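# Swap fridge and cart bottles, then close fridge

## Task

Move the bottle sitting on the cart's top tray onto the refrigerator shelf, upright, at the spot the shelf's bottle occupied at the start. Move that original shelf bottle to the cart's top tray, also upright. Finally close the refrigerator door completely. The task fails if a glass bottle drops any significant distance, if the door is swung open or closed violently, or if the robot tips over or finishes leaning. Anything that stays in place only because the robot is holding it does not count as done.

## Robot and tools

Robot: a Hello Robot Stretch 3 with one arm. It has a two-wheeled base (0.33 m long, 0.34 m wide), a lift that slides up a mast, and a telescoping arm that sticks out to the robot's right. The arm cannot reach forward, so the gripper moves forward or back only when the base drives. The base spins in place about the point between its drive wheels, 0.05 m behind its front edge. It cannot move sideways. With the arm retracted and the wrist folded, the turning footprint is a 0.28 m radius circle. An unfolded, level wrist reaches past that circle.

Frames: in the base frame the origin is on the floor between the drive wheels, x points forward, y left and z up. hand_pose is reported in this frame. It sits where the closed fingertips meet. With all wrist joints at zero, its x axis points up, its y axis points back along the arm toward the mast, and its z axis points rearward. The odometry frame is the base frame as it was when the scene began. base_odometry comes from wheel counts, so wheel slip shows up as travel. Heading runs -3.142 to 3.142 and is positive to the left.

execute_actions: pass actions, a list holding one action or nothing. An empty list only reports state and images. An action can contain base, joints, or both, plus an optional contact_limits. Its motions all start together.
- base takes a single command, given as an offset from the base's last reported position. {"translate_m": d} drives d metres straight, forward positive, range -1 to 1. {"rotate_rad": d} turns d radians in place, counter-clockwise (left) positive, range -3.2 to 3.2.
- joints is a dictionary of absolute targets keyed by joint name. Each entry has its range and its done-tolerance:
  - lift_m: arm height on the mast, 0 to 1.1 (±0.004).
  - arm_m: extension, 0 to 0.52 (±0.004).
  - wrist_yaw_rad: -1.345 to 4.42 (±0.02). 0 points along the arm, positive swings toward the front, 3.0 is folded over the base.
  - wrist_pitch_rad: -1.57 to 0.451 (±0.05). 0 is level and negative tips the fingers down.
  - wrist_roll_rad: -2.911 to 2.911 (±0.02). At 0 the fingers sit side by side, horizontally.
  - gripper_m: -0.089 to 0.179 (±0.004). Larger means more open. The actual fingertip gap is smaller than the value: about 0.007 less when nearly shut, 0.025 less when fully open, and zero below 0.007.
  - head_pan_rad: -3.953 to 1.73 (±0.02). 0 faces forward, positive is left, -1.57 faces along the arm.
  - head_tilt_rad: -1.53 to 0.419 (±0.02). Negative looks down.
  A joint or base you leave out may keep pushing toward its earlier target without any status showing it. An unknown key or out-of-range number rejects the whole call, and nothing moves. No action runs longer than 15 s.
- contact_limits: only arm_m is allowed. The value is a motor_effort percentage from 1 to 100 (use a negative sign when retracting) at which the arm motion halts with contact_stop. It also caps the arm's holding force until the next action. Smaller values are gentler, but a value that is too small stops the arm immediately. The result shows the active limit, the default and the maximum, and values above the maximum are clipped.
- cameras: a list from head_camera, nav_camera, wrist_camera, all. Omitted, null or ["all"] returns every camera, and [] returns none. Images are taken when the call ends, in the order given on the pictures line. head_camera and nav_camera move with the head pan and tilt. wrist_camera rides on the gripper.

wait: seconds from 0 to 10. It sends no command and returns the same report as an empty action.

zoom_image: camera plus region [x0, y0, x1, y1] in pixels from the top-left corner, at most 504 by 504. It only works on a full image from the latest result. The head image is 896x504 and arrives sideways, nav is 672x504 and wrist is 644x364.

finished_scene: scene is the current scene's number. It ends the scene permanently, and the result tells you whether the task succeeded. Finish a scene with a tool call, never with a plain reply.

Result lines:
- base_status and joint_status: how each commanded motion ended.
  - done: reached the target. For the base this only means the wheels turned enough, even if they slipped.
  - off_target: the joint or base stopped short and may still be pushing.
  - contact_stop, time_out, torque_fault: the old target is dropped.
- The arm and lift halt on firm contact and go slack until commanded again. A slack lift can sink under load or keep pressing against what stopped it, and closing the fingers on a surface pushes it upward.
- The base, wrist and head never stop on contact. A wrist servo that strains for several seconds shuts off for 10 s and goes limp.
- on_its_own: reports uncommanded behaviour. A "held at" value is the joint's target, not its actual position.
- motor_effort: percent of maximum, positive toward higher joint values, with the peak in brackets. Readings carry bias and noise. An effort at rest outside its normal range suggests contact or a carried load. Positive wheel effort pushes forward.
- lidar_m: 12 distances in 30-degree sectors, counter-clockwise from straight ahead (4th left, 7th behind, 10th right), measured in a plane 0.17 m above the floor. Glass and the robot itself are invisible to it, and "-" means nothing was seen.
- wrist_depth_mm (45–1000) and head_depth_mm (280–4000): 7x7 grids of median depth.
- base_tilt: forward and right lean in degrees.
- turned_by_wheels and turned_by_imu: rotation since the last result.
- Camera calibration gives intrinsics and a base-to-camera transform, each with small errors.

Gripping: close to a gripper_m value below the object's width to grasp it. Open at least 0.02 beyond the value where the fingers made contact to release. Neither the gripper_m reading nor done proves you are holding something. Over-squeezing triggers a stall guard that weakens the grip, and sending a new value squeezes again.

Safety:
- Fold the wrist (yaw 3.0) or unfold it only with lift_m between 0.32 and 0.95, pitch -0.4 and roll near 0. Once folded, the lift may go down to 0.25.
- With yaw below -0.4, keep pitch at -0.5 or lower.
- The base reaches full speed (0.30 m/s, 1.9 rad/s) only when lift_m is below 0.30, arm_m below 0.03 and yaw above 2.54. Otherwise it is capped at 0.10 m/s and 0.63 rad/s.
- Pushing the arm against something rigid with the gripper higher than about 0.45 m can tip the robot, and a repeated push is riskier still. Driving while the gripper holds or presses on something fixed can also tip it, and so can snagging furniture, especially when reversing. If it starts to lean, reverse the last move in small steps, free the gripper, and lower lift_m to about 0.2.
- Time passes while you think, and the robot keeps holding its last command. Loose objects may get nudged now and then.
- Set bottles down gently and upright, and open and close the door slowly.

Each tool is called after "Emit:" by a JSON object that holds its "op" and its "data", one argument or row to a line.

## Session

Emit:
{"op": "execute_actions", "data": {
  "actions": []
}}

Scene clock: 0.00 s.
base_odometry: x=+0.000 y=+0.000 heading=+0.000 (m, m, rad; odometry frame)
turned_by_wheels: +0.000 (rad since the last result)
turned_by_imu: +0.000 (rad since the last result)
base_tilt: forward=+1.5 right=-0.1 (deg)
lidar_m: 1.07 1.48 1.34 1.30 1.31 1.58 1.12 1.36 2.18 1.33 2.47 1.67
head_depth_mm: 1595 1616 1630 1641 1657 1673 1710 / 1541 1564 1576 1595 1614 1615 939 / 1494 1513 1524 1546 1568 1568 941 / 1454 1467 1487 1500 1509 1360 941 / 1419 1435 1440 1454 1474 1363 938 / 1379 1393 1401 1413 1423 1359 942 / 1340 1355 1362 1377 1390 1379 937
base_status: not commanded
joint_positions: lift_m=+0.329 arm_m=-0.002 wrist_yaw_rad=+2.900 wrist_pitch_rad=-0.472 wrist_roll_rad=+0.000 gripper_m=+0.037 head_pan_rad=-0.016 head_tilt_rad=+0.001
joint_status: not commanded
motor_effort: left_wheel=+0 right_wheel=+0 lift_m=+18 arm_m=+0 wrist_yaw_rad=+0 wrist_pitch_rad=+5 wrist_roll_rad=+0 gripper_m=+0 head_pan_rad=-1 head_tilt_rad=+2 (%)
hand_pose: x=+0.0308 y=+0.0678 z=+0.3296 quat_wxyz=(+0.248, +0.702, +0.082, +0.663) (m; base frame)
wrist_depth_mm: - - - - - - - / - - - - - - - / - - - - - - - / 785 - 803 807 844 848 851 / 637 - 670 672 683 670 692 / 537 538 - 559 564 560 581 / 471 483 - 486 473 493 496
pictures: head_camera (sideways: a quarter turn clockwise sets it upright), nav_camera (sideways: a quarter turn counterclockwise sets it upright), wrist_camera
Images, in order (width x height): head_camera 896x504, nav_camera 672x504, wrist_camera 644x364.

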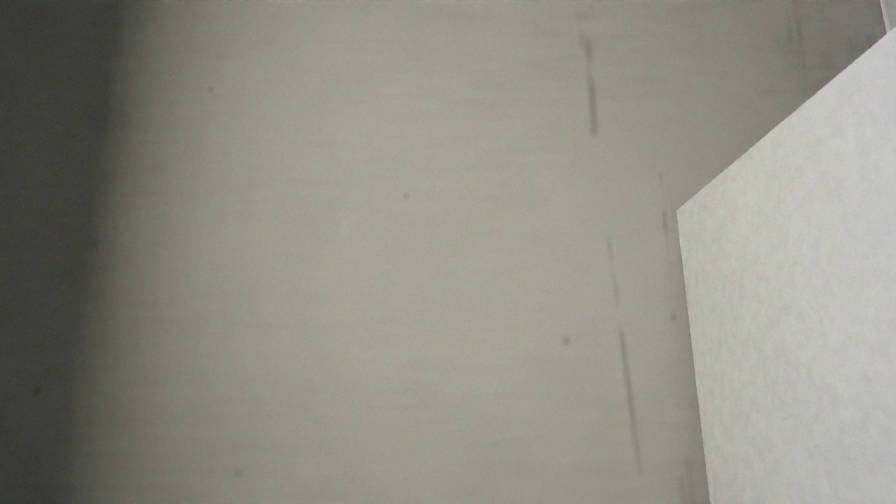

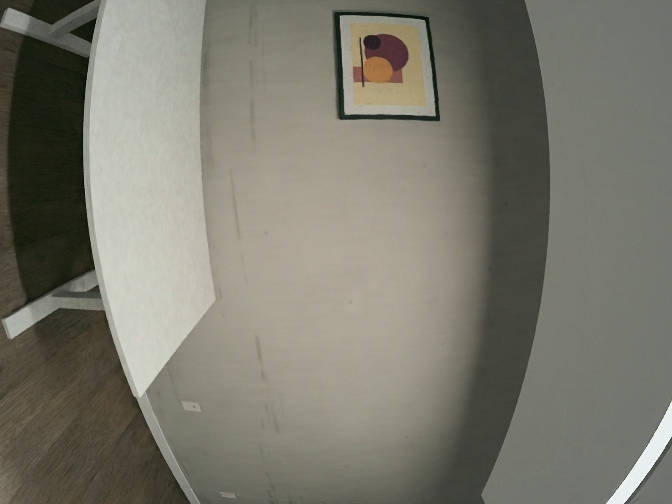

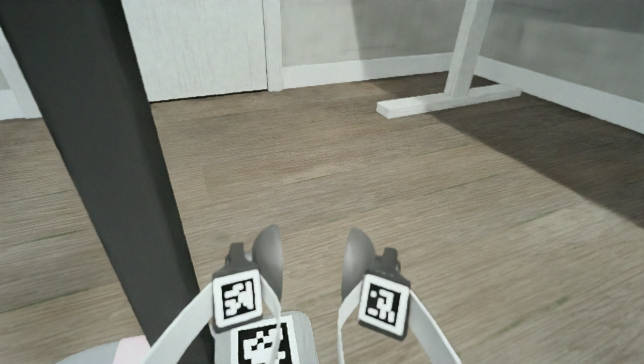

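Emit:
{"op": "execute_actions", "data": {
  "actions": [
    {"joints":{"head_pan_rad":-1.6,"head_tilt_rad":-0.5}}
  ],
  "cameras": ["nav_camera","head_camera"]
}}

Emit:
{"op": "execute_actions", "data": {
  "actions": [
    {"joints":{"head_pan_rad":-3.2,"head_tilt_rad":-0.5}}
  ],
  "cameras": ["nav_camera","head_camera"]
}}

Scene clock: 7.43 s.
base_odometry: x=+0.000 y=+0.000 heading=+0.000 (m, m, rad; odometry frame)
turned_by_wheels: +0.000 (rad since the last result)
turned_by_imu: -0.001 (rad since the last result)
base_tilt: forward=+1.4 right=-0.3 (deg)
lidar_m: 1.07 1.48 1.34 1.30 1.31 1.58 1.12 1.37 2.18 1.34 2.46 1.67
head_depth_mm: 1856 2567 2951 2638 1949 1548 1280 / 1957 2075 2299 2440 1951 1537 1286 / 1207 1262 1396 1602 1810 1539 1277 / 1780 1940 2067 2193 1935 1534 1277 / 2107 2315 2576 2582 1924 1535 1271 / 2073 2265 2499 2565 1914 1532 1274 / 2016 2207 2406 2559 1923 1521 1269
base_status: not commanded
joint_positions: lift_m=+0.329 arm_m=-0.002 wrist_yaw_rad=+2.900 wrist_pitch_rad=-0.472 wrist_roll_rad=+0.000 gripper_m=+0.037 head_pan_rad=-1.593 head_tilt_rad=-0.493
joint_status: all done
motor_effort: left_wheel=+0(0) right_wheel=+0(0) lift_m=+18(18) arm_m=+0(0) wrist_yaw_rad=+0(1) wrist_pitch_rad=+5(5) wrist_roll_rad=+0(0) gripper_m=+0(0) head_pan_rad=-2(28) head_tilt_rad=-3(27) (%)
hand_pose: x=+0.0308 y=+0.0678 z=+0.3296 quat_wxyz=(+0.248, +0.702, +0.082, +0.663) (m; base frame)
wrist_depth_mm: - - - - - - - / - - - - - - - / - - - - - - - / 773 - 818 815 840 858 854 / 641 - 676 645 676 667 685 / 544 530 - 554 571 573 577 / 463 488 - 477 476 489 499
pictures: head_camera (sideways: a quarter turn clockwise sets it upright), nav_camera (sideways: a quarter turn counterclockwise sets it upright)
camera_calibration (this result's frames):
head_camera: T_world_to_cam=[[0.0117496, 0.526299, -0.850218, 1.13607], [0.997823, -0.0613533, -0.0241892, 0.0235089], [-0.0648945, -0.848083, -0.525874, 0.6468], [0, 0, 0, 1]] pos_world=[0.0051676, -0.0479327, 1.30662]
nav_camera: T_world_to_cam=[[-0.0463188, -0.457993, 0.887748, -1.1128], [-0.998068, 0.0580523, -0.0221255, 0.0844666], [-0.0414025, -0.887058, -0.459797, 0.555089], [0, 0, 0, 1]] pos_world=[0.0557418, -0.0221627, 1.24499]
Images, in order (width x height): head_camera 896x504, nav_camera 672x504.

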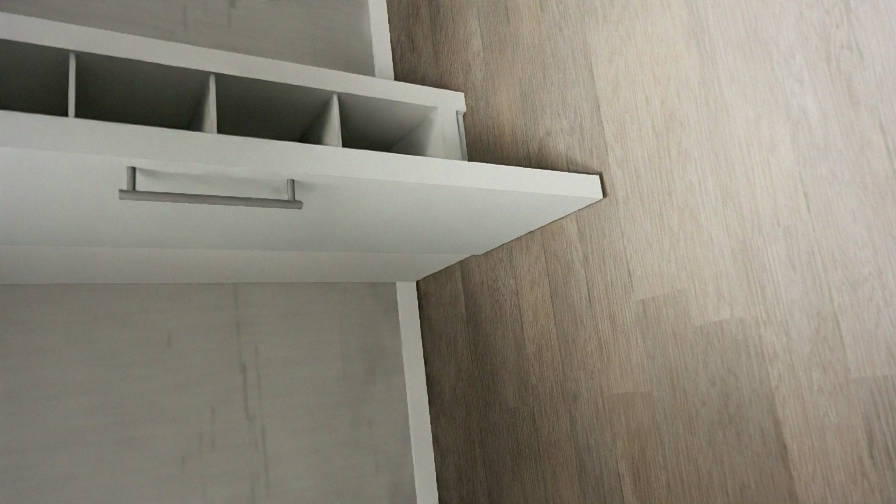

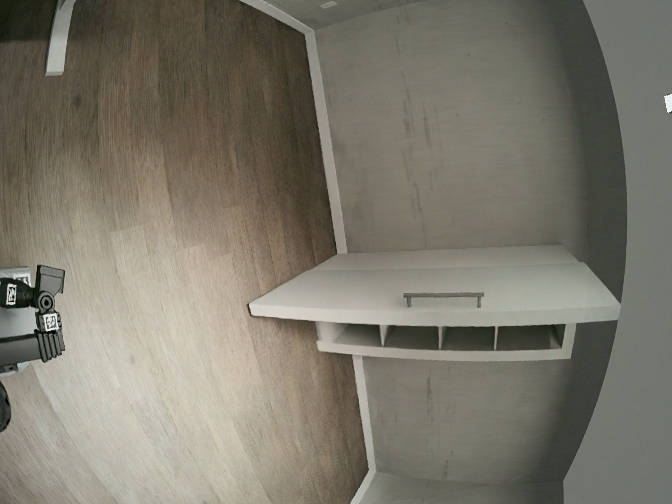

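Scene clock: 8.80 s.
base_odometry: x=+0.000 y=+0.000 heading=+0.000 (m, m, rad; odometry frame)
turned_by_wheels: +0.000 (rad since the last result)
turned_by_imu: +0.000 (rad since the last result)
base_tilt: forward=+1.4 right=-0.2 (deg)
lidar_m: 1.07 1.49 1.34 1.30 1.31 1.58 1.12 1.36 2.19 1.34 2.47 1.67
head_depth_mm: 2050 2118 2225 2276 1951 1542 1289 / 2465 2593 2688 2592 1940 1550 1281 / 2985 3250 3319 2621 1952 1533 1277 / 3008 3304 1582 1755 1839 1530 1276 / 2887 3192 1502 1490 1651 1534 1271 / 2819 3127 1495 1620 1767 1529 1267 / 2752 3021 1409 1752 1792 1524 1269
base_status: not commanded
joint_positions: lift_m=+0.329 arm_m=-0.002 wrist_yaw_rad=+2.900 wrist_pitch_rad=-0.472 wrist_roll_rad=+0.000 gripper_m=+0.037 head_pan_rad=-3.193 head_tilt_rad=-0.494
joint_status: all done
motor_effort: left_wheel=+0(0) right_wheel=+0(0) lift_m=+18(18) arm_m=+0(0) wrist_yaw_rad=+0(0) wrist_pitch_rad=+5(5) wrist_roll_rad=+0(1) gripper_m=+0(0) head_pan_rad=-3(29) head_tilt_rad=-2(2) (%)
hand_pose: x=+0.0308 y=+0.0678 z=+0.3296 quat_wxyz=(+0.248, +0.702, +0.082, +0.663) (m; base frame)
wrist_depth_mm: - - - - - - - / - - - - - - - / - - - - - - - / 767 - 800 800 830 830 870 / 634 - 682 649 661 677 683 / 534 527 - 564 576 579 570 / 468 485 - 483 483 486 494
pictures: head_camera (sideways: a quarter turn clockwise sets it upright), nav_camera (sideways: a quarter turn counterclockwise sets it upright)
camera_calibration (this result's frames):
head_camera: T_world_to_cam=[[0.525893, -0.0271192, -0.850118, 1.13281], [-0.090456, -0.995606, -0.0241967, 0.0301571], [-0.845727, 0.0896232, -0.526035, 0.651773], [0, 0, 0, 1]] pos_world=[-0.0417859, 0.00233156, 1.30661]
nav_camera: T_world_to_cam=[[-0.456613, 0.0596797, 0.887661, -1.11019], [0.0871723, 0.995948, -0.0221186, 0.0778377], [-0.885384, 0.0672798, -0.459965, 0.560457], [0, 0, 0, 1]] pos_world=[-0.0174918, -0.0489741, 1.24498]
Images, in order (width x height): head_camera 896x504, nav_camera 672x504.

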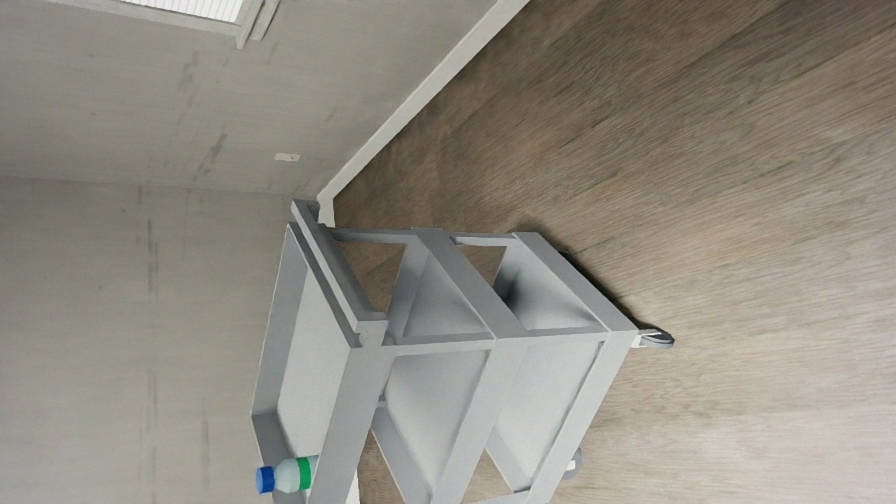

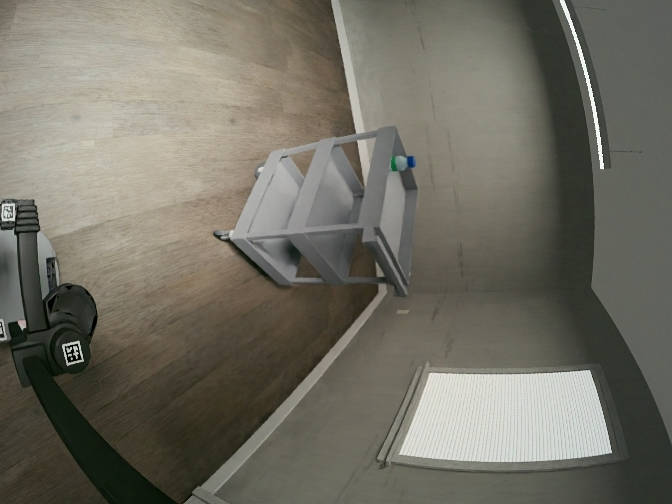

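Emit:
{"op": "execute_actions", "data": {
  "actions": [
    {"base":{"rotate_rad":-2.08},"joints":{"lift_m":0.27,"head_pan_rad":0.3}}
  ],
  "cameras": []
}}

Emit:
{"op": "execute_actions", "data": {
  "actions": [
    {"base":{"translate_m":1.0}}
  ],
  "cameras": ["nav_camera","head_camera"]
}}

Emit:
{"op": "execute_actions", "data": {
  "actions": [
    {"base":{"translate_m":0.62}}
  ],
  "cameras": []
}}

Emit:
{"op": "execute_actions", "data": {
  "actions": [
    {"base":{"rotate_rad":2.27},"joints":{"head_pan_rad":-1.3}}
  ],
  "cameras": ["nav_camera","head_camera"]
}}

Scene clock: 39.93 s.
base_odometry: x=+0.000 y=+0.000 heading=-2.080 (m, m, rad; odometry frame)
turned_by_wheels: -2.080 (rad since the last result)
turned_by_imu: -2.028 (rad since the last result)
base_tilt: forward=+1.4 right=-0.2 (deg)
lidar_m: 2.18 1.34 2.47 1.64 1.48 1.49 1.34 1.30 1.31 1.62 1.12 1.43
head_depth_mm: 2687 3024 3341 2604 1958 1548 1283 / 2512 2845 3220 2579 1932 1541 1283 / 1898 2129 2896 2477 1935 1544 1279 / 1984 2145 2320 2353 1794 1540 1278 / 1227 1313 1578 1822 1851 1532 1273 / 1829 2110 2455 2463 1918 1531 1278 / 2034 2202 2444 2542 1912 1519 1266
base_status: done
joint_positions: lift_m=+0.270 arm_m=-0.002 wrist_yaw_rad=+2.900 wrist_pitch_rad=-0.473 wrist_roll_rad=+0.000 gripper_m=+0.037 head_pan_rad=+0.293 head_tilt_rad=-0.495
joint_status: all done
motor_effort: left_wheel=+1(5) right_wheel=+0(4) lift_m=+15(17) arm_m=+0(1) wrist_yaw_rad=+1(1) wrist_pitch_rad=+5(5) wrist_roll_rad=+1(0) gripper_m=-1(0) head_pan_rad=+2(29) head_tilt_rad=-3(2) (%)
hand_pose: x=+0.0307 y=+0.0677 z=+0.2707 quat_wxyz=(+0.248, +0.702, +0.082, +0.662) (m; base frame)
wrist_depth_mm: - - - - - - - / - - - - - - - / 862 823 913 952 946 972 - / 689 - 705 705 714 745 767 / 557 - 583 581 583 592 599 / 468 - - 497 489 496 506 / - - - 416 417 425 435
pictures: none
No camera images: the call's "cameras" was empty. Leave "cameras" out to get every camera's image.

Scene clock: 45.03 s.
base_odometry: x=-0.487 y=-0.873 heading=-2.080 (m, m, rad; odometry frame)
turned_by_wheels: +0.000 (rad since the last result)
turned_by_imu: +0.004 (rad since the last result)
base_tilt: forward=+1.5 right=-0.2 (deg)
lidar_m: 1.86 0.90 0.48 2.08 2.12 1.71 2.29 2.07 1.01 1.00 2.66 2.67
head_depth_mm: 1799 2013 2295 2510 1949 1538 1282 / 1713 1904 2147 2366 1934 1539 1281 / 1638 1799 2004 2256 1936 1535 1280 / 1042 1666 1865 2080 1806 1535 1277 / 1067 1223 1314 1492 1672 1526 1270 / 1301 1435 1583 1511 1726 1505 1268 / 1259 1381 1361 1507 1663 1457 1239
base_status: done
joint_positions: lift_m=+0.270 arm_m=-0.002 wrist_yaw_rad=+2.900 wrist_pitch_rad=-0.473 wrist_roll_rad=+0.000 gripper_m=+0.037 head_pan_rad=+0.293 head_tilt_rad=-0.495
joint_status: not commanded
motor_effort: left_wheel=+0(8) right_wheel=+0(4) lift_m=+15(14) arm_m=-1(1) wrist_yaw_rad=+0(1) wrist_pitch_rad=+5(5) wrist_roll_rad=+0(0) gripper_m=-1(0) head_pan_rad=+2(2) head_tilt_rad=-2(2) (%)
hand_pose: x=+0.0307 y=+0.0676 z=+0.2707 quat_wxyz=(+0.248, +0.702, +0.082, +0.662) (m; base frame)
wrist_depth_mm: - - - - - 514 - / - - - - - 703 916 / 855 897 915 909 558 871 889 / 682 - 699 743 647 721 738 / 569 - 586 571 585 591 590 / 477 - - 511 495 491 507 / - - - 417 413 429 435
pictures: head_camera (sideways: a quarter turn clockwise sets it upright), nav_camera (sideways: a quarter turn counterclockwise sets it upright)
camera_calibration (this result's frames):
head_camera: T_world_to_cam=[[-0.505088, -0.152189, -0.849544, 1.13835], [-0.250818, 0.967731, -0.0242397, 0.0311912], [0.825819, 0.200838, -0.526961, 0.64278], [0, 0, 0, 1]] pos_world=[0.0519692, 0.0139646, 1.30655]
nav_camera: T_world_to_cam=[[0.450897, 0.0981729, 0.88716, -1.11507], [0.253976, -0.966959, -0.0220792, 0.0767689], [0.85568, 0.235273, -0.460933, 0.551095], [0, 0, 0, 1]] pos_world=[0.0117237, 0.0540445, 1.24496]
Images, in order (width x height): head_camera 896x504, nav_camera 672x504.

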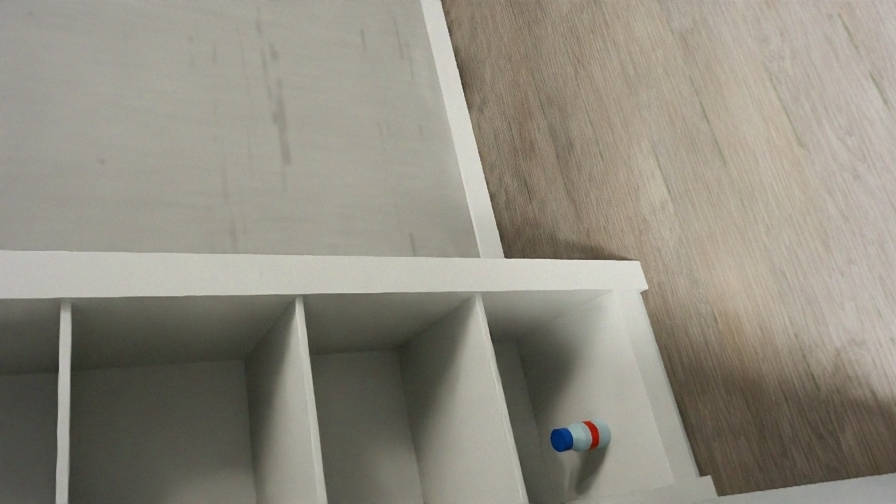

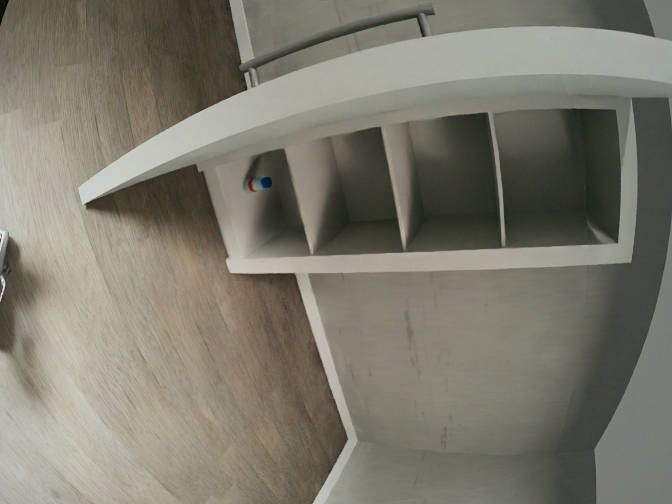

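Scene clock: 48.73 s.
base_odometry: x=-0.790 y=-1.415 heading=-2.080 (m, m, rad; odometry frame)
turned_by_wheels: +0.000 (rad since the last result)
turned_by_imu: +0.002 (rad since the last result)
base_tilt: forward=+1.5 right=-0.2 (deg)
lidar_m: 1.33 0.65 0.78 0.53 0.48 2.24 2.81 1.36 1.13 2.49 2.27 2.10
head_depth_mm: 1267 1408 1607 1833 1950 1546 1281 / 1201 1338 1509 1715 1868 1544 1278 / 1146 1275 1418 1603 1805 1542 1276 / 1094 1212 1347 1508 1718 1535 1275 / 1051 1153 1277 1424 1617 1535 1279 / 1012 1104 1204 1319 814 903 1078 / 510 547 595 668 1018 952 1140
base_status: done
joint_positions: lift_m=+0.270 arm_m=-0.002 wrist_yaw_rad=+2.900 wrist_pitch_rad=-0.473 wrist_roll_rad=+0.000 gripper_m=+0.037 head_pan_rad=+0.293 head_tilt_rad=-0.495
joint_status: not commanded
motor_effort: left_wheel=+0(3) right_wheel=+0(5) lift_m=+15(15) arm_m=-1(1) wrist_yaw_rad=+0(1) wrist_pitch_rad=+5(5) wrist_roll_rad=+0(0) gripper_m=-1(0) head_pan_rad=+2(2) head_tilt_rad=-2(1) (%)
hand_pose: x=+0.0307 y=+0.0676 z=+0.2707 quat_wxyz=(+0.248, +0.702, +0.082, +0.662) (m; base frame)
wrist_depth_mm: - 481 569 752 955 915 757 / - 505 606 804 884 923 499 / 407 553 637 823 755 664 571 / 433 - 674 711 743 668 706 / 481 - 601 581 582 592 609 / 466 - - 507 499 497 503 / - - - 428 414 422 433
pictures: none
No camera images: the call's "cameras" was empty. Leave "cameras" out to get every camera's image.

Scene clock: 51.43 s.
base_odometry: x=-0.790 y=-1.415 heading=+0.190 (m, m, rad; odometry frame)
turned_by_wheels: +2.270 (rad since the last result)
turned_by_imu: +2.208 (rad since the last result)
base_tilt: forward=+1.4 right=-0.2 (deg)
lidar_m: 0.48 2.23 2.66 1.24 1.20 2.36 2.27 1.75 1.26 0.65 0.68 0.49
head_depth_mm: 829 675 612 665 767 1500 1282 / 860 960 1029 808 1007 914 1079 / 885 989 1042 846 1142 1275 1179 / 912 1013 1073 1256 1137 1312 1185 / 934 1034 1083 1227 1138 1271 1203 / 823 889 921 959 1046 1149 1215 / 674 720 758 826 905 994 1050
base_status: done
joint_positions: lift_m=+0.270 arm_m=-0.002 wrist_yaw_rad=+2.900 wrist_pitch_rad=-0.473 wrist_roll_rad=+0.000 gripper_m=+0.037 head_pan_rad=-1.293 head_tilt_rad=-0.495
joint_status: all done
motor_effort: left_wheel=-1(5) right_wheel=+1(7) lift_m=+14(15) arm_m=-1(1) wrist_yaw_rad=+0(0) wrist_pitch_rad=+5(5) wrist_roll_rad=+1(0) gripper_m=+0(0) head_pan_rad=-3(28) head_tilt_rad=-1(1) (%)
hand_pose: x=+0.0307 y=+0.0676 z=+0.2707 quat_wxyz=(+0.248, +0.702, +0.082, +0.662) (m; base frame)
wrist_depth_mm: - - - - - - - / - - - - - - - / 847 914 911 929 936 986 - / 658 - 705 725 730 729 733 / 557 - 586 581 581 592 599 / 474 - - 505 500 504 514 / - - - 427 415 429 432
pictures: head_camera (sideways: a quarter turn clockwise sets it upright), nav_camera (sideways: a quarter turn counterclockwise sets it upright)
camera_calibration (this result's frames):
head_camera: T_world_to_cam=[[-0.144517, 0.507429, -0.849489, 1.13608], [0.971431, 0.23608, -0.0242438, 0.0237408], [0.188245, -0.828723, -0.52705, 0.646785], [0, 0, 0, 1]] pos_world=[0.0193659, -0.0460766, 1.30655]
nav_camera: T_world_to_cam=[[0.0913328, -0.452427, 0.887112, -1.11281], [-0.970708, -0.239245, -0.0220754, 0.0842346], [0.222225, -0.859111, -0.461026, 0.55508], [0, 0, 0, 1]] pos_world=[0.0600511, -0.00643883, 1.24496]
Images, in order (width x height): head_camera 896x504, nav_camera 672x504.

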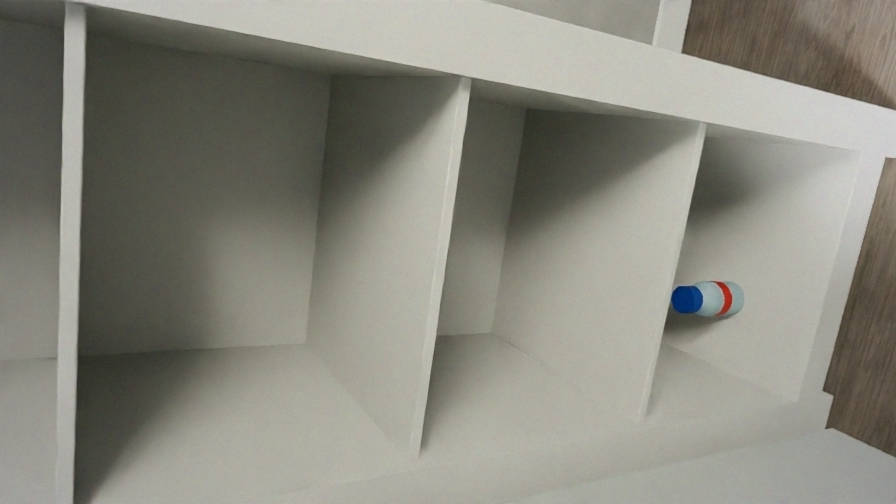

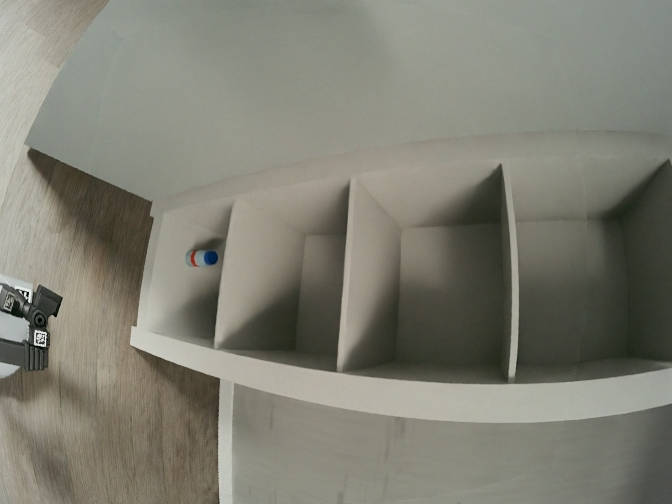

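Emit:
{"op": "execute_actions", "data": {
  "actions": [
    {"joints":{"lift_m":0.4,"wrist_pitch_rad":-0.4}}
  ],
  "cameras": []
}}

Emit:
{"op": "execute_actions", "data": {
  "actions": [
    {"joints":{"wrist_yaw_rad":0,"gripper_m":0.15,"head_tilt_rad":-0.9,"head_pan_rad":-1.5}}
  ],
  "cameras": []
}}

Emit:
{"op": "execute_actions", "data": {
  "actions": [
    {"base":{"translate_m":0.27},"joints":{"wrist_pitch_rad":0,"lift_m":0.12}}
  ]
}}

Scene clock: 61.63 s.
base_odometry: x=-0.790 y=-1.415 heading=+0.190 (m, m, rad; odometry frame)
turned_by_wheels: +0.000 (rad since the last result)
turned_by_imu: -0.001 (rad since the last result)
base_tilt: forward=+1.5 right=-0.3 (deg)
lidar_m: 0.48 2.25 2.66 1.23 1.20 2.37 2.27 1.75 1.27 0.65 0.68 0.49
head_depth_mm: 827 674 611 666 769 1504 1284 / 863 961 1028 805 1005 915 1073 / 885 992 1041 847 1144 1277 1179 / 912 1014 1072 1258 1140 1310 1190 / 932 1036 1086 1233 1132 1274 1209 / 821 889 920 958 1051 1149 1217 / 676 720 757 826 906 993 1048
base_status: not commanded
joint_positions: lift_m=+0.400 arm_m=-0.002 wrist_yaw_rad=+2.900 wrist_pitch_rad=-0.418 wrist_roll_rad=+0.000 gripper_m=+0.037 head_pan_rad=-1.293 head_tilt_rad=-0.495
joint_status: all done
motor_effort: left_wheel=-1(1) right_wheel=+2(1) lift_m=+21(21) arm_m=-1(1) wrist_yaw_rad=+0(0) wrist_pitch_rad=+6(7) wrist_roll_rad=+1(1) gripper_m=+0(0) head_pan_rad=-3(3) head_tilt_rad=-3(2) (%)
hand_pose: x=+0.0325 y=+0.0747 z=+0.4124 quat_wxyz=(+0.229, +0.704, +0.063, +0.669) (m; base frame)
wrist_depth_mm: - - - - - - - / - - - - - - - / - - - - - - - / 985 - - - - - - / 792 - 838 831 834 857 827 / 656 - - 658 684 699 693 / 557 574 567 574 574 584 586
pictures: none
No camera images: the call's "cameras" was empty. Leave "cameras" out to get every camera's image.

Scene clock: 64.10 s.
base_odometry: x=-0.790 y=-1.415 heading=+0.190 (m, m, rad; odometry frame)
turned_by_wheels: +0.000 (rad since the last result)
turned_by_imu: -0.001 (rad since the last result)
base_tilt: forward=+1.6 right=-0.2 (deg)
lidar_m: 0.47 2.24 2.66 1.24 1.20 2.36 2.27 1.75 1.27 0.65 0.69 0.49
head_depth_mm: 1077 1267 1534 1638 1419 1260 1128 / 560 1207 1540 1635 1411 1250 1127 / 604 676 825 1106 1393 1248 - / 794 1140 1118 1367 1344 1280 - / 786 1149 1110 1394 1357 1238 1114 / 780 1160 1098 1383 1348 1239 1106 / 773 1106 1073 1237 1326 1233 1104
base_status: not commanded
joint_positions: lift_m=+0.400 arm_m=-0.002 wrist_yaw_rad=+0.002 wrist_pitch_rad=-0.418 wrist_roll_rad=+0.000 gripper_m=+0.150 head_pan_rad=-1.493 head_tilt_rad=-0.888
joint_status: all done
motor_effort: left_wheel=-1(1) right_wheel=+1(2) lift_m=+21(21) arm_m=-1(1) wrist_yaw_rad=-2(1) wrist_pitch_rad=+6(6) wrist_roll_rad=+0(0) gripper_m=+0(79) head_pan_rad=-2(14) head_tilt_rad=-6(29) (%)
hand_pose: x=-0.0210 y=-0.3676 z=+0.4124 quat_wxyz=(+0.692, +0.148, -0.691, -0.146) (m; base frame)
wrist_depth_mm: 555 726 739 369 820 834 842 / 559 786 781 781 915 928 919 / 551 746 873 841 - - - / 543 675 778 733 - - - / 564 636 617 578 837 840 888 / 582 563 558 557 682 737 699 / 561 547 564 590 601 573 598
pictures: none
No camera images: the call's "cameras" was empty. Leave "cameras" out to get every camera's image.

Scene clock: 67.90 s.
base_odometry: x=-0.524 y=-1.364 heading=+0.190 (m, m, rad; odometry frame)
turned_by_wheels: +0.000 (rad since the last result)
turned_by_imu: +0.000 (rad since the last result)
base_tilt: forward=+1.5 right=-0.2 (deg)
lidar_m: 0.21 1.99 2.66 1.44 1.28 2.65 2.54 1.74 0.72 0.67 0.30 0.21
head_depth_mm: 814 885 979 1027 1393 1255 1123 / 806 1129 1126 1285 1347 1254 1138 / 802 1133 1123 1401 1345 1246 1148 / 795 1143 1112 1370 1346 1261 - / 774 949 1054 1142 1349 1237 1112 / 593 676 768 868 912 967 1028 / 530 541 558 579 600 625 648
base_status: done
joint_positions: lift_m=+0.120 arm_m=-0.002 wrist_yaw_rad=+0.002 wrist_pitch_rad=-0.021 wrist_roll_rad=+0.000 gripper_m=+0.150 head_pan_rad=-1.493 head_tilt_rad=-0.889
joint_status: all done
motor_effort: left_wheel=-2(4) right_wheel=+1(5) lift_m=+15(19) arm_m=-1(1) wrist_yaw_rad=-1(2) wrist_pitch_rad=+7(7) wrist_roll_rad=+1(0) gripper_m=+0(0) head_pan_rad=-3(3) head_tilt_rad=-5(5) (%)
hand_pose: x=-0.0210 y=-0.3989 z=+0.2294 quat_wxyz=(+0.707, +0.008, -0.707, -0.007) (m; base frame)
wrist_depth_mm: 287 376 567 639 604 488 385 / 285 384 665 808 798 485 384 / 293 393 687 831 817 484 401 / 292 399 690 828 815 481 412 / 292 407 536 562 604 478 421 / 289 421 419 420 421 427 609 / - 430 455 445 457 460 492
pictures: head_camera (sideways: a quarter turn clockwise sets it upright), nav_camera (sideways: a quarter turn counterclockwise sets it upright), wrist_camera
camera_calibration (this result's frames):
head_camera: T_world_to_cam=[[-0.0629298, 0.810646, -0.582144, 0.787155], [0.998017, 0.0505477, -0.0374972, 0.0408171], [-0.00097089, -0.58335, -0.81222, 1.01885], [0, 0, 0, 1]] pos_world=[0.00978859, -0.0458201, 1.2873]
nav_camera: T_world_to_cam=[[0.0232602, -0.765704, 0.642773, -0.793899], [-0.999337, -0.0358329, -0.00652265, 0.0641538], [0.0280268, -0.642195, -0.766029, 0.953027], [0, 0, 0, 1]] pos_world=[0.0558672, 0.00643674, 1.24076]
wrist_camera: T_world_to_cam=[[-0.999544, -0.00869507, 0.0289245, -0.0349301], [-0.0298853, 0.146161, -0.988809, 0.328865], [0.00437014, -0.989223, -0.146354, -0.192889], [0, 0, 0, 1]] pos_world=[-0.024243, -0.239181, 0.297964]
Images, in order (width x height): head_camera 896x504, nav_camera 672x504, wrist_camera 644x364.

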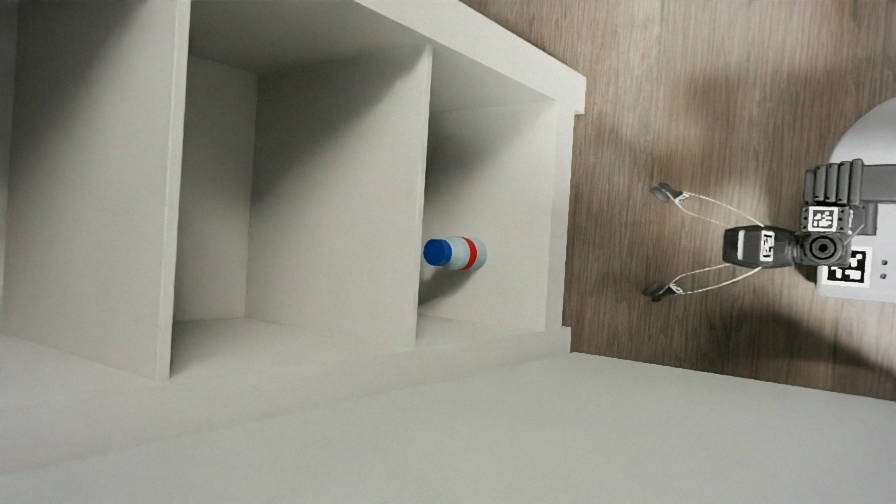

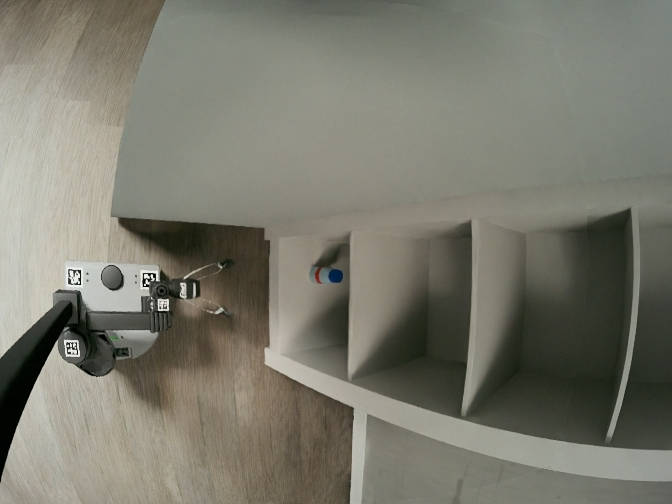

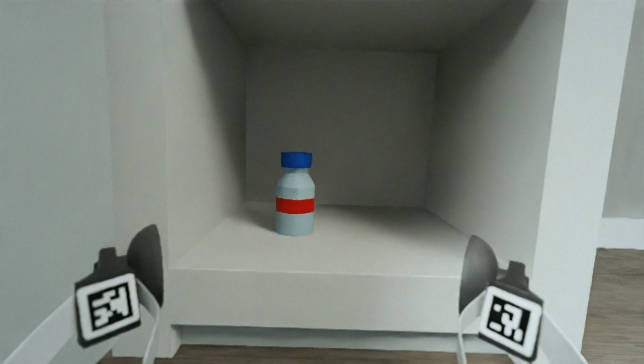

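Emit:
{"op": "execute_actions", "data": {
  "actions": [
    {"base":{"translate_m":0.03},"joints":{"wrist_pitch_rad":-0.4,"lift_m":0.185,"arm_m":0.33}}
  ],
  "cameras": ["wrist_camera","head_camera"]
}}

Scene clock: 80.70 s.
base_odometry: x=-0.495 y=-1.358 heading=+0.190 (m, m, rad; odometry frame)
turned_by_wheels: +0.000 (rad since the last result)
turned_by_imu: -0.002 (rad since the last result)
base_tilt: forward=+1.6 right=-0.2 (deg)
lidar_m: 0.18 1.97 2.66 2.56 1.30 2.67 2.57 1.74 0.73 0.66 0.25 0.18
head_depth_mm: 811 970 1066 1028 1378 1260 1126 / 805 1130 1124 1383 1349 1251 1138 / 799 1133 1123 1403 1349 1267 - / 791 1143 1117 1367 1336 1250 1146 / 730 760 968 1078 1332 1238 1111 / 558 633 697 733 775 820 871 / 445 459 474 490 509 527 549
base_status: done
joint_positions: lift_m=+0.185 arm_m=+0.330 wrist_yaw_rad=+0.001 wrist_pitch_rad=-0.415 wrist_roll_rad=+0.000 gripper_m=+0.150 head_pan_rad=-1.493 head_tilt_rad=-0.889
joint_status: all done
motor_effort: left_wheel=-2(0) right_wheel=+1(6) lift_m=+21(24) arm_m=+4(3) wrist_yaw_rad=-1(1) wrist_pitch_rad=+5(6) wrist_roll_rad=+0(1) gripper_m=+0(0) head_pan_rad=-3(3) head_tilt_rad=-6(5) (%)
hand_pose: x=-0.0213 y=-0.6995 z=+0.1982 quat_wxyz=(+0.692, +0.146, -0.692, -0.146) (m; base frame)
wrist_depth_mm: 200 283 440 446 446 450 363 / 203 289 472 252 478 474 359 / 203 296 458 239 504 501 354 / 206 294 372 253 393 405 352 / 206 276 297 277 307 310 316 / 203 243 246 251 253 267 258 / - 203 210 213 213 211 221
pictures: head_camera (sideways: a quarter turn clockwise sets it upright), wrist_camera
camera_calibration (this result's frames):
head_camera: T_world_to_cam=[[-0.0628927, 0.810703, -0.582069, 0.787057], [0.99802, 0.0505003, -0.0374997, 0.0408203], [-0.00100641, -0.583275, -0.812274, 1.01892], [0, 0, 0, 1]] pos_world=[0.00978616, -0.0458189, 1.2873]
wrist_camera: T_world_to_cam=[[-0.999547, -0.0180276, 0.0241111, -0.0425531], [-0.0299499, 0.514149, -0.857178, 0.573257], [0.00305613, -0.857511, -0.514456, -0.329783], [0, 0, 0, 1]] pos_world=[-0.0243569, -0.5783, 0.32275]
Images, in order (width x height): head_camera 896x504, wrist_camera 644x364.

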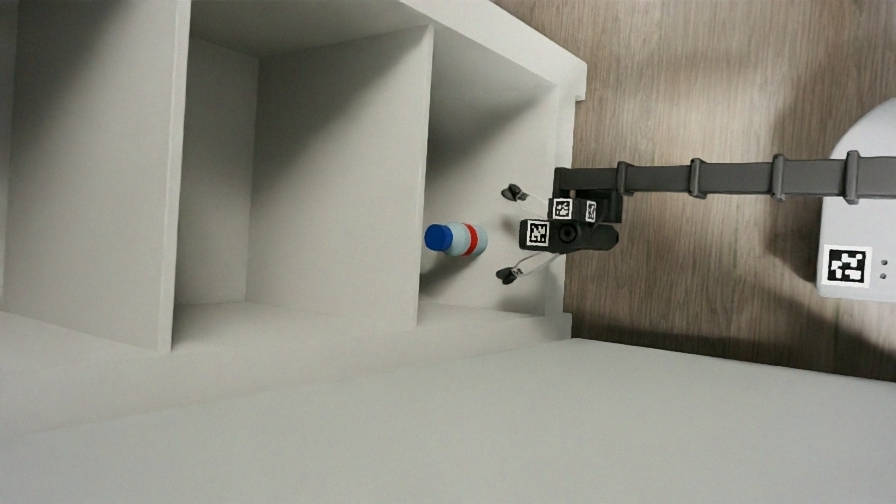

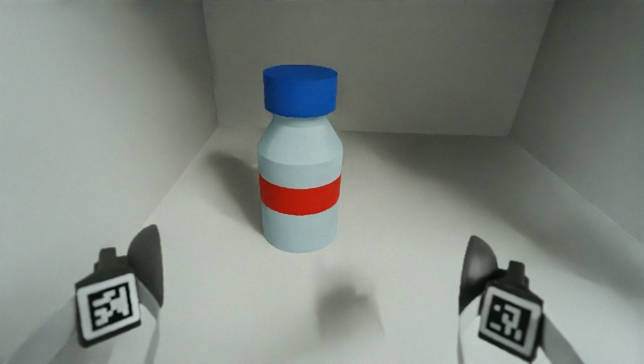

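Emit:
{"op": "execute_actions", "data": {
  "actions": [
    {"base":{"translate_m":0.01},"joints":{"arm_m":0.46,"lift_m":0.18}}
  ],
  "cameras": ["wrist_camera"]
}}

Emit:
{"op": "execute_actions", "data": {
  "actions": [
    {"joints":{"gripper_m":0.04}}
  ],
  "cameras": ["wrist_camera"]
}}

Emit:
{"op": "execute_actions", "data": {
  "actions": [
    {"joints":{"lift_m":0.215}}
  ],
  "cameras": ["wrist_camera"]
}}

Scene clock: 90.47 s.
base_odometry: x=-0.485 y=-1.356 heading=+0.190 (m, m, rad; odometry frame)
turned_by_wheels: +0.000 (rad since the last result)
turned_by_imu: -0.001 (rad since the last result)
base_tilt: forward=+1.5 right=-0.2 (deg)
lidar_m: 0.17 1.96 2.66 2.56 1.30 2.69 2.58 1.74 0.73 0.66 0.24 0.17
head_depth_mm: 813 997 1074 1029 1363 1258 1124 / 806 1129 1130 1379 1350 1254 1139 / 797 1133 1117 1407 1346 1247 - / 791 1141 1116 1303 1341 1244 1149 / 725 706 892 1030 1315 1219 1110 / 553 626 656 690 728 772 819 / 419 432 446 461 478 496 516
base_status: done
joint_positions: lift_m=+0.180 arm_m=+0.460 wrist_yaw_rad=+0.001 wrist_pitch_rad=-0.415 wrist_roll_rad=+0.000 gripper_m=+0.150 head_pan_rad=-1.493 head_tilt_rad=-0.889
joint_status: all done
motor_effort: left_wheel=-1(2) right_wheel=+1(6) lift_m=+14(19) arm_m=+4(5) wrist_yaw_rad=+0(0) wrist_pitch_rad=+5(5) wrist_roll_rad=+0(0) gripper_m=+0(0) head_pan_rad=-3(3) head_tilt_rad=-5(5) (%)
hand_pose: x=-0.0213 y=-0.8295 z=+0.1936 quat_wxyz=(+0.692, +0.146, -0.692, -0.146) (m; base frame)
wrist_depth_mm: 191 273 331 332 332 330 329 / 191 273 357 354 356 354 351 / 194 276 369 128 382 384 369 / 194 281 330 105 380 387 356 / 196 264 267 124 299 304 310 / 193 239 137 124 245 259 252 / - 197 196 134 211 204 215
pictures: wrist_camera
camera_calibration (this result's frames):
wrist_camera: T_world_to_cam=[[-0.999547, -0.0180096, 0.0241062, -0.0447741], [-0.0299373, 0.514398, -0.857029, 0.636284], [0.00303458, -0.857363, -0.514704, -0.44345], [0, 0, 0, 1]] pos_world=[-0.0243595, -0.708307, 0.318148]
Images, in order (width x height): wrist_camera 644x364.

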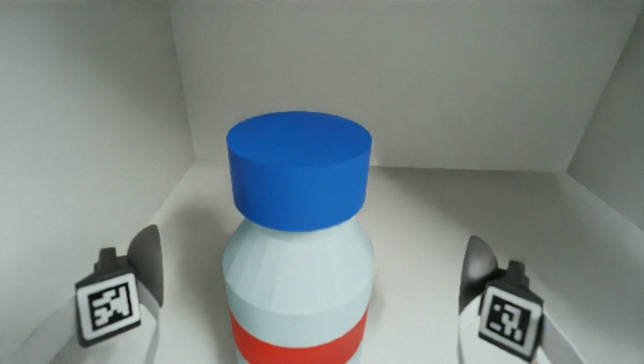

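Scene clock: 92.07 s.
base_odometry: x=-0.485 y=-1.356 heading=+0.190 (m, m, rad; odometry frame)
turned_by_wheels: +0.000 (rad since the last result)
turned_by_imu: +0.000 (rad since the last result)
base_tilt: forward=+1.5 right=-0.3 (deg)
lidar_m: 0.17 1.96 2.66 2.56 1.31 2.68 2.57 1.75 0.73 0.66 0.24 0.17
head_depth_mm: 812 995 1076 1032 1367 1260 1126 / 807 1129 1128 1382 1351 1252 1133 / 800 1132 1120 1409 1354 1250 - / 792 1142 1115 1301 1343 1241 1148 / 723 704 893 1032 1309 1221 1111 / 553 624 657 689 728 770 819 / 418 431 446 461 479 496 516
base_status: not commanded
joint_positions: lift_m=+0.180 arm_m=+0.460 wrist_yaw_rad=+0.004 wrist_pitch_rad=-0.420 wrist_roll_rad=+0.000 gripper_m=+0.041 head_pan_rad=-1.493 head_tilt_rad=-0.889
joint_status: all done
motor_effort: left_wheel=+0(0) right_wheel=-2(2) lift_m=+15(14) arm_m=+3(4) wrist_yaw_rad=-3(4) wrist_pitch_rad=+7(7) wrist_roll_rad=+0(0) gripper_m=-12(84) head_pan_rad=-3(3) head_tilt_rad=-5(4) (%)
hand_pose: x=-0.0205 y=-0.8289 z=+0.1924 quat_wxyz=(+0.692, +0.149, -0.691, -0.146) (m; base frame)
wrist_depth_mm: 190 268 329 328 327 327 330 / 190 272 354 355 355 350 349 / 192 274 372 124 377 386 369 / 193 274 343 102 369 384 351 / 195 263 274 121 298 300 306 / 194 235 128 122 136 247 253 / 189 201 191 130 202 210 214
pictures: wrist_camera
camera_calibration (this result's frames):
wrist_camera: T_world_to_cam=[[-0.999476, -0.0216901, 0.0240161, -0.0469699], [-0.0317851, 0.518606, -0.854422, 0.637962], [0.00607762, -0.854738, -0.519024, -0.440468], [0, 0, 0, 1]] pos_world=[-0.0239906, -0.708355, 0.317604]
Images, in order (width x height): wrist_camera 644x364.

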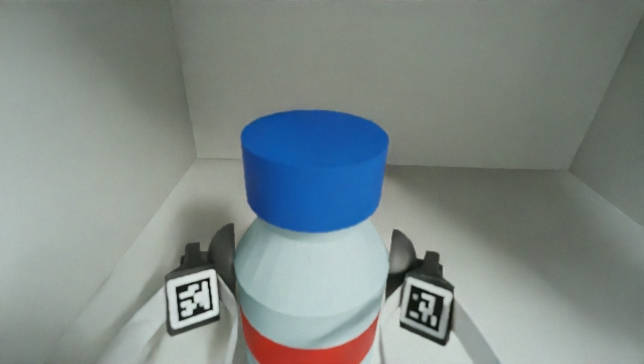

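Scene clock: 93.20 s.
base_odometry: x=-0.485 y=-1.356 heading=+0.190 (m, m, rad; odometry frame)
turned_by_wheels: +0.000 (rad since the last result)
turned_by_imu: +0.000 (rad since the last result)
base_tilt: forward=+1.5 right=-0.2 (deg)
lidar_m: 0.17 1.96 2.66 2.56 1.30 2.68 2.58 1.74 0.73 0.66 0.24 0.17
head_depth_mm: 811 997 1075 1028 1368 1260 1125 / 808 1128 1127 1380 1349 1248 1135 / 799 1133 1121 1416 1340 1243 - / 791 1142 1113 1292 1342 1246 1147 / 722 705 889 1034 1317 1221 1113 / 555 625 657 690 729 770 818 / 418 432 445 461 478 497 516
base_status: not commanded
joint_positions: lift_m=+0.215 arm_m=+0.460 wrist_yaw_rad=+0.002 wrist_pitch_rad=-0.454 wrist_roll_rad=+0.000 gripper_m=+0.041 head_pan_rad=-1.493 head_tilt_rad=-0.889
joint_status: all done
motor_effort: left_wheel=-1(0) right_wheel=+1(1) lift_m=+23(25) arm_m=+3(3) wrist_yaw_rad=-2(3) wrist_pitch_rad=+17(18) wrist_roll_rad=+1(1) gripper_m=-12(12) head_pan_rad=-3(3) head_tilt_rad=-5(5) (%)
hand_pose: x=-0.0211 y=-0.8245 z=+0.2194 quat_wxyz=(+0.689, +0.160, -0.689, -0.159) (m; base frame)
wrist_depth_mm: 189 270 334 337 330 333 330 / 192 273 361 359 359 360 353 / 195 276 383 129 391 393 369 / 194 275 369 110 403 414 363 / 195 281 317 123 329 334 332 / 197 257 128 121 134 280 283 / 198 227 218 127 226 236 241
pictures: wrist_camera
camera_calibration (this result's frames):
wrist_camera: T_world_to_cam=[[-0.999525, -0.0200028, 0.0234256, -0.0465694], [-0.0305532, 0.546995, -0.836578, 0.678291], [0.00392021, -0.836897, -0.547347, -0.401838], [0, 0, 0, 1]] pos_world=[-0.024248, -0.708251, 0.34859]
Images, in order (width x height): wrist_camera 644x364.

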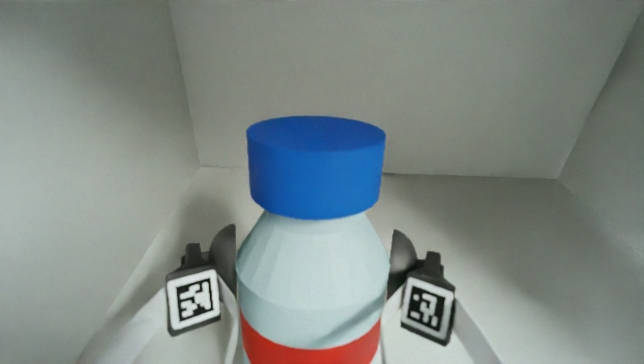

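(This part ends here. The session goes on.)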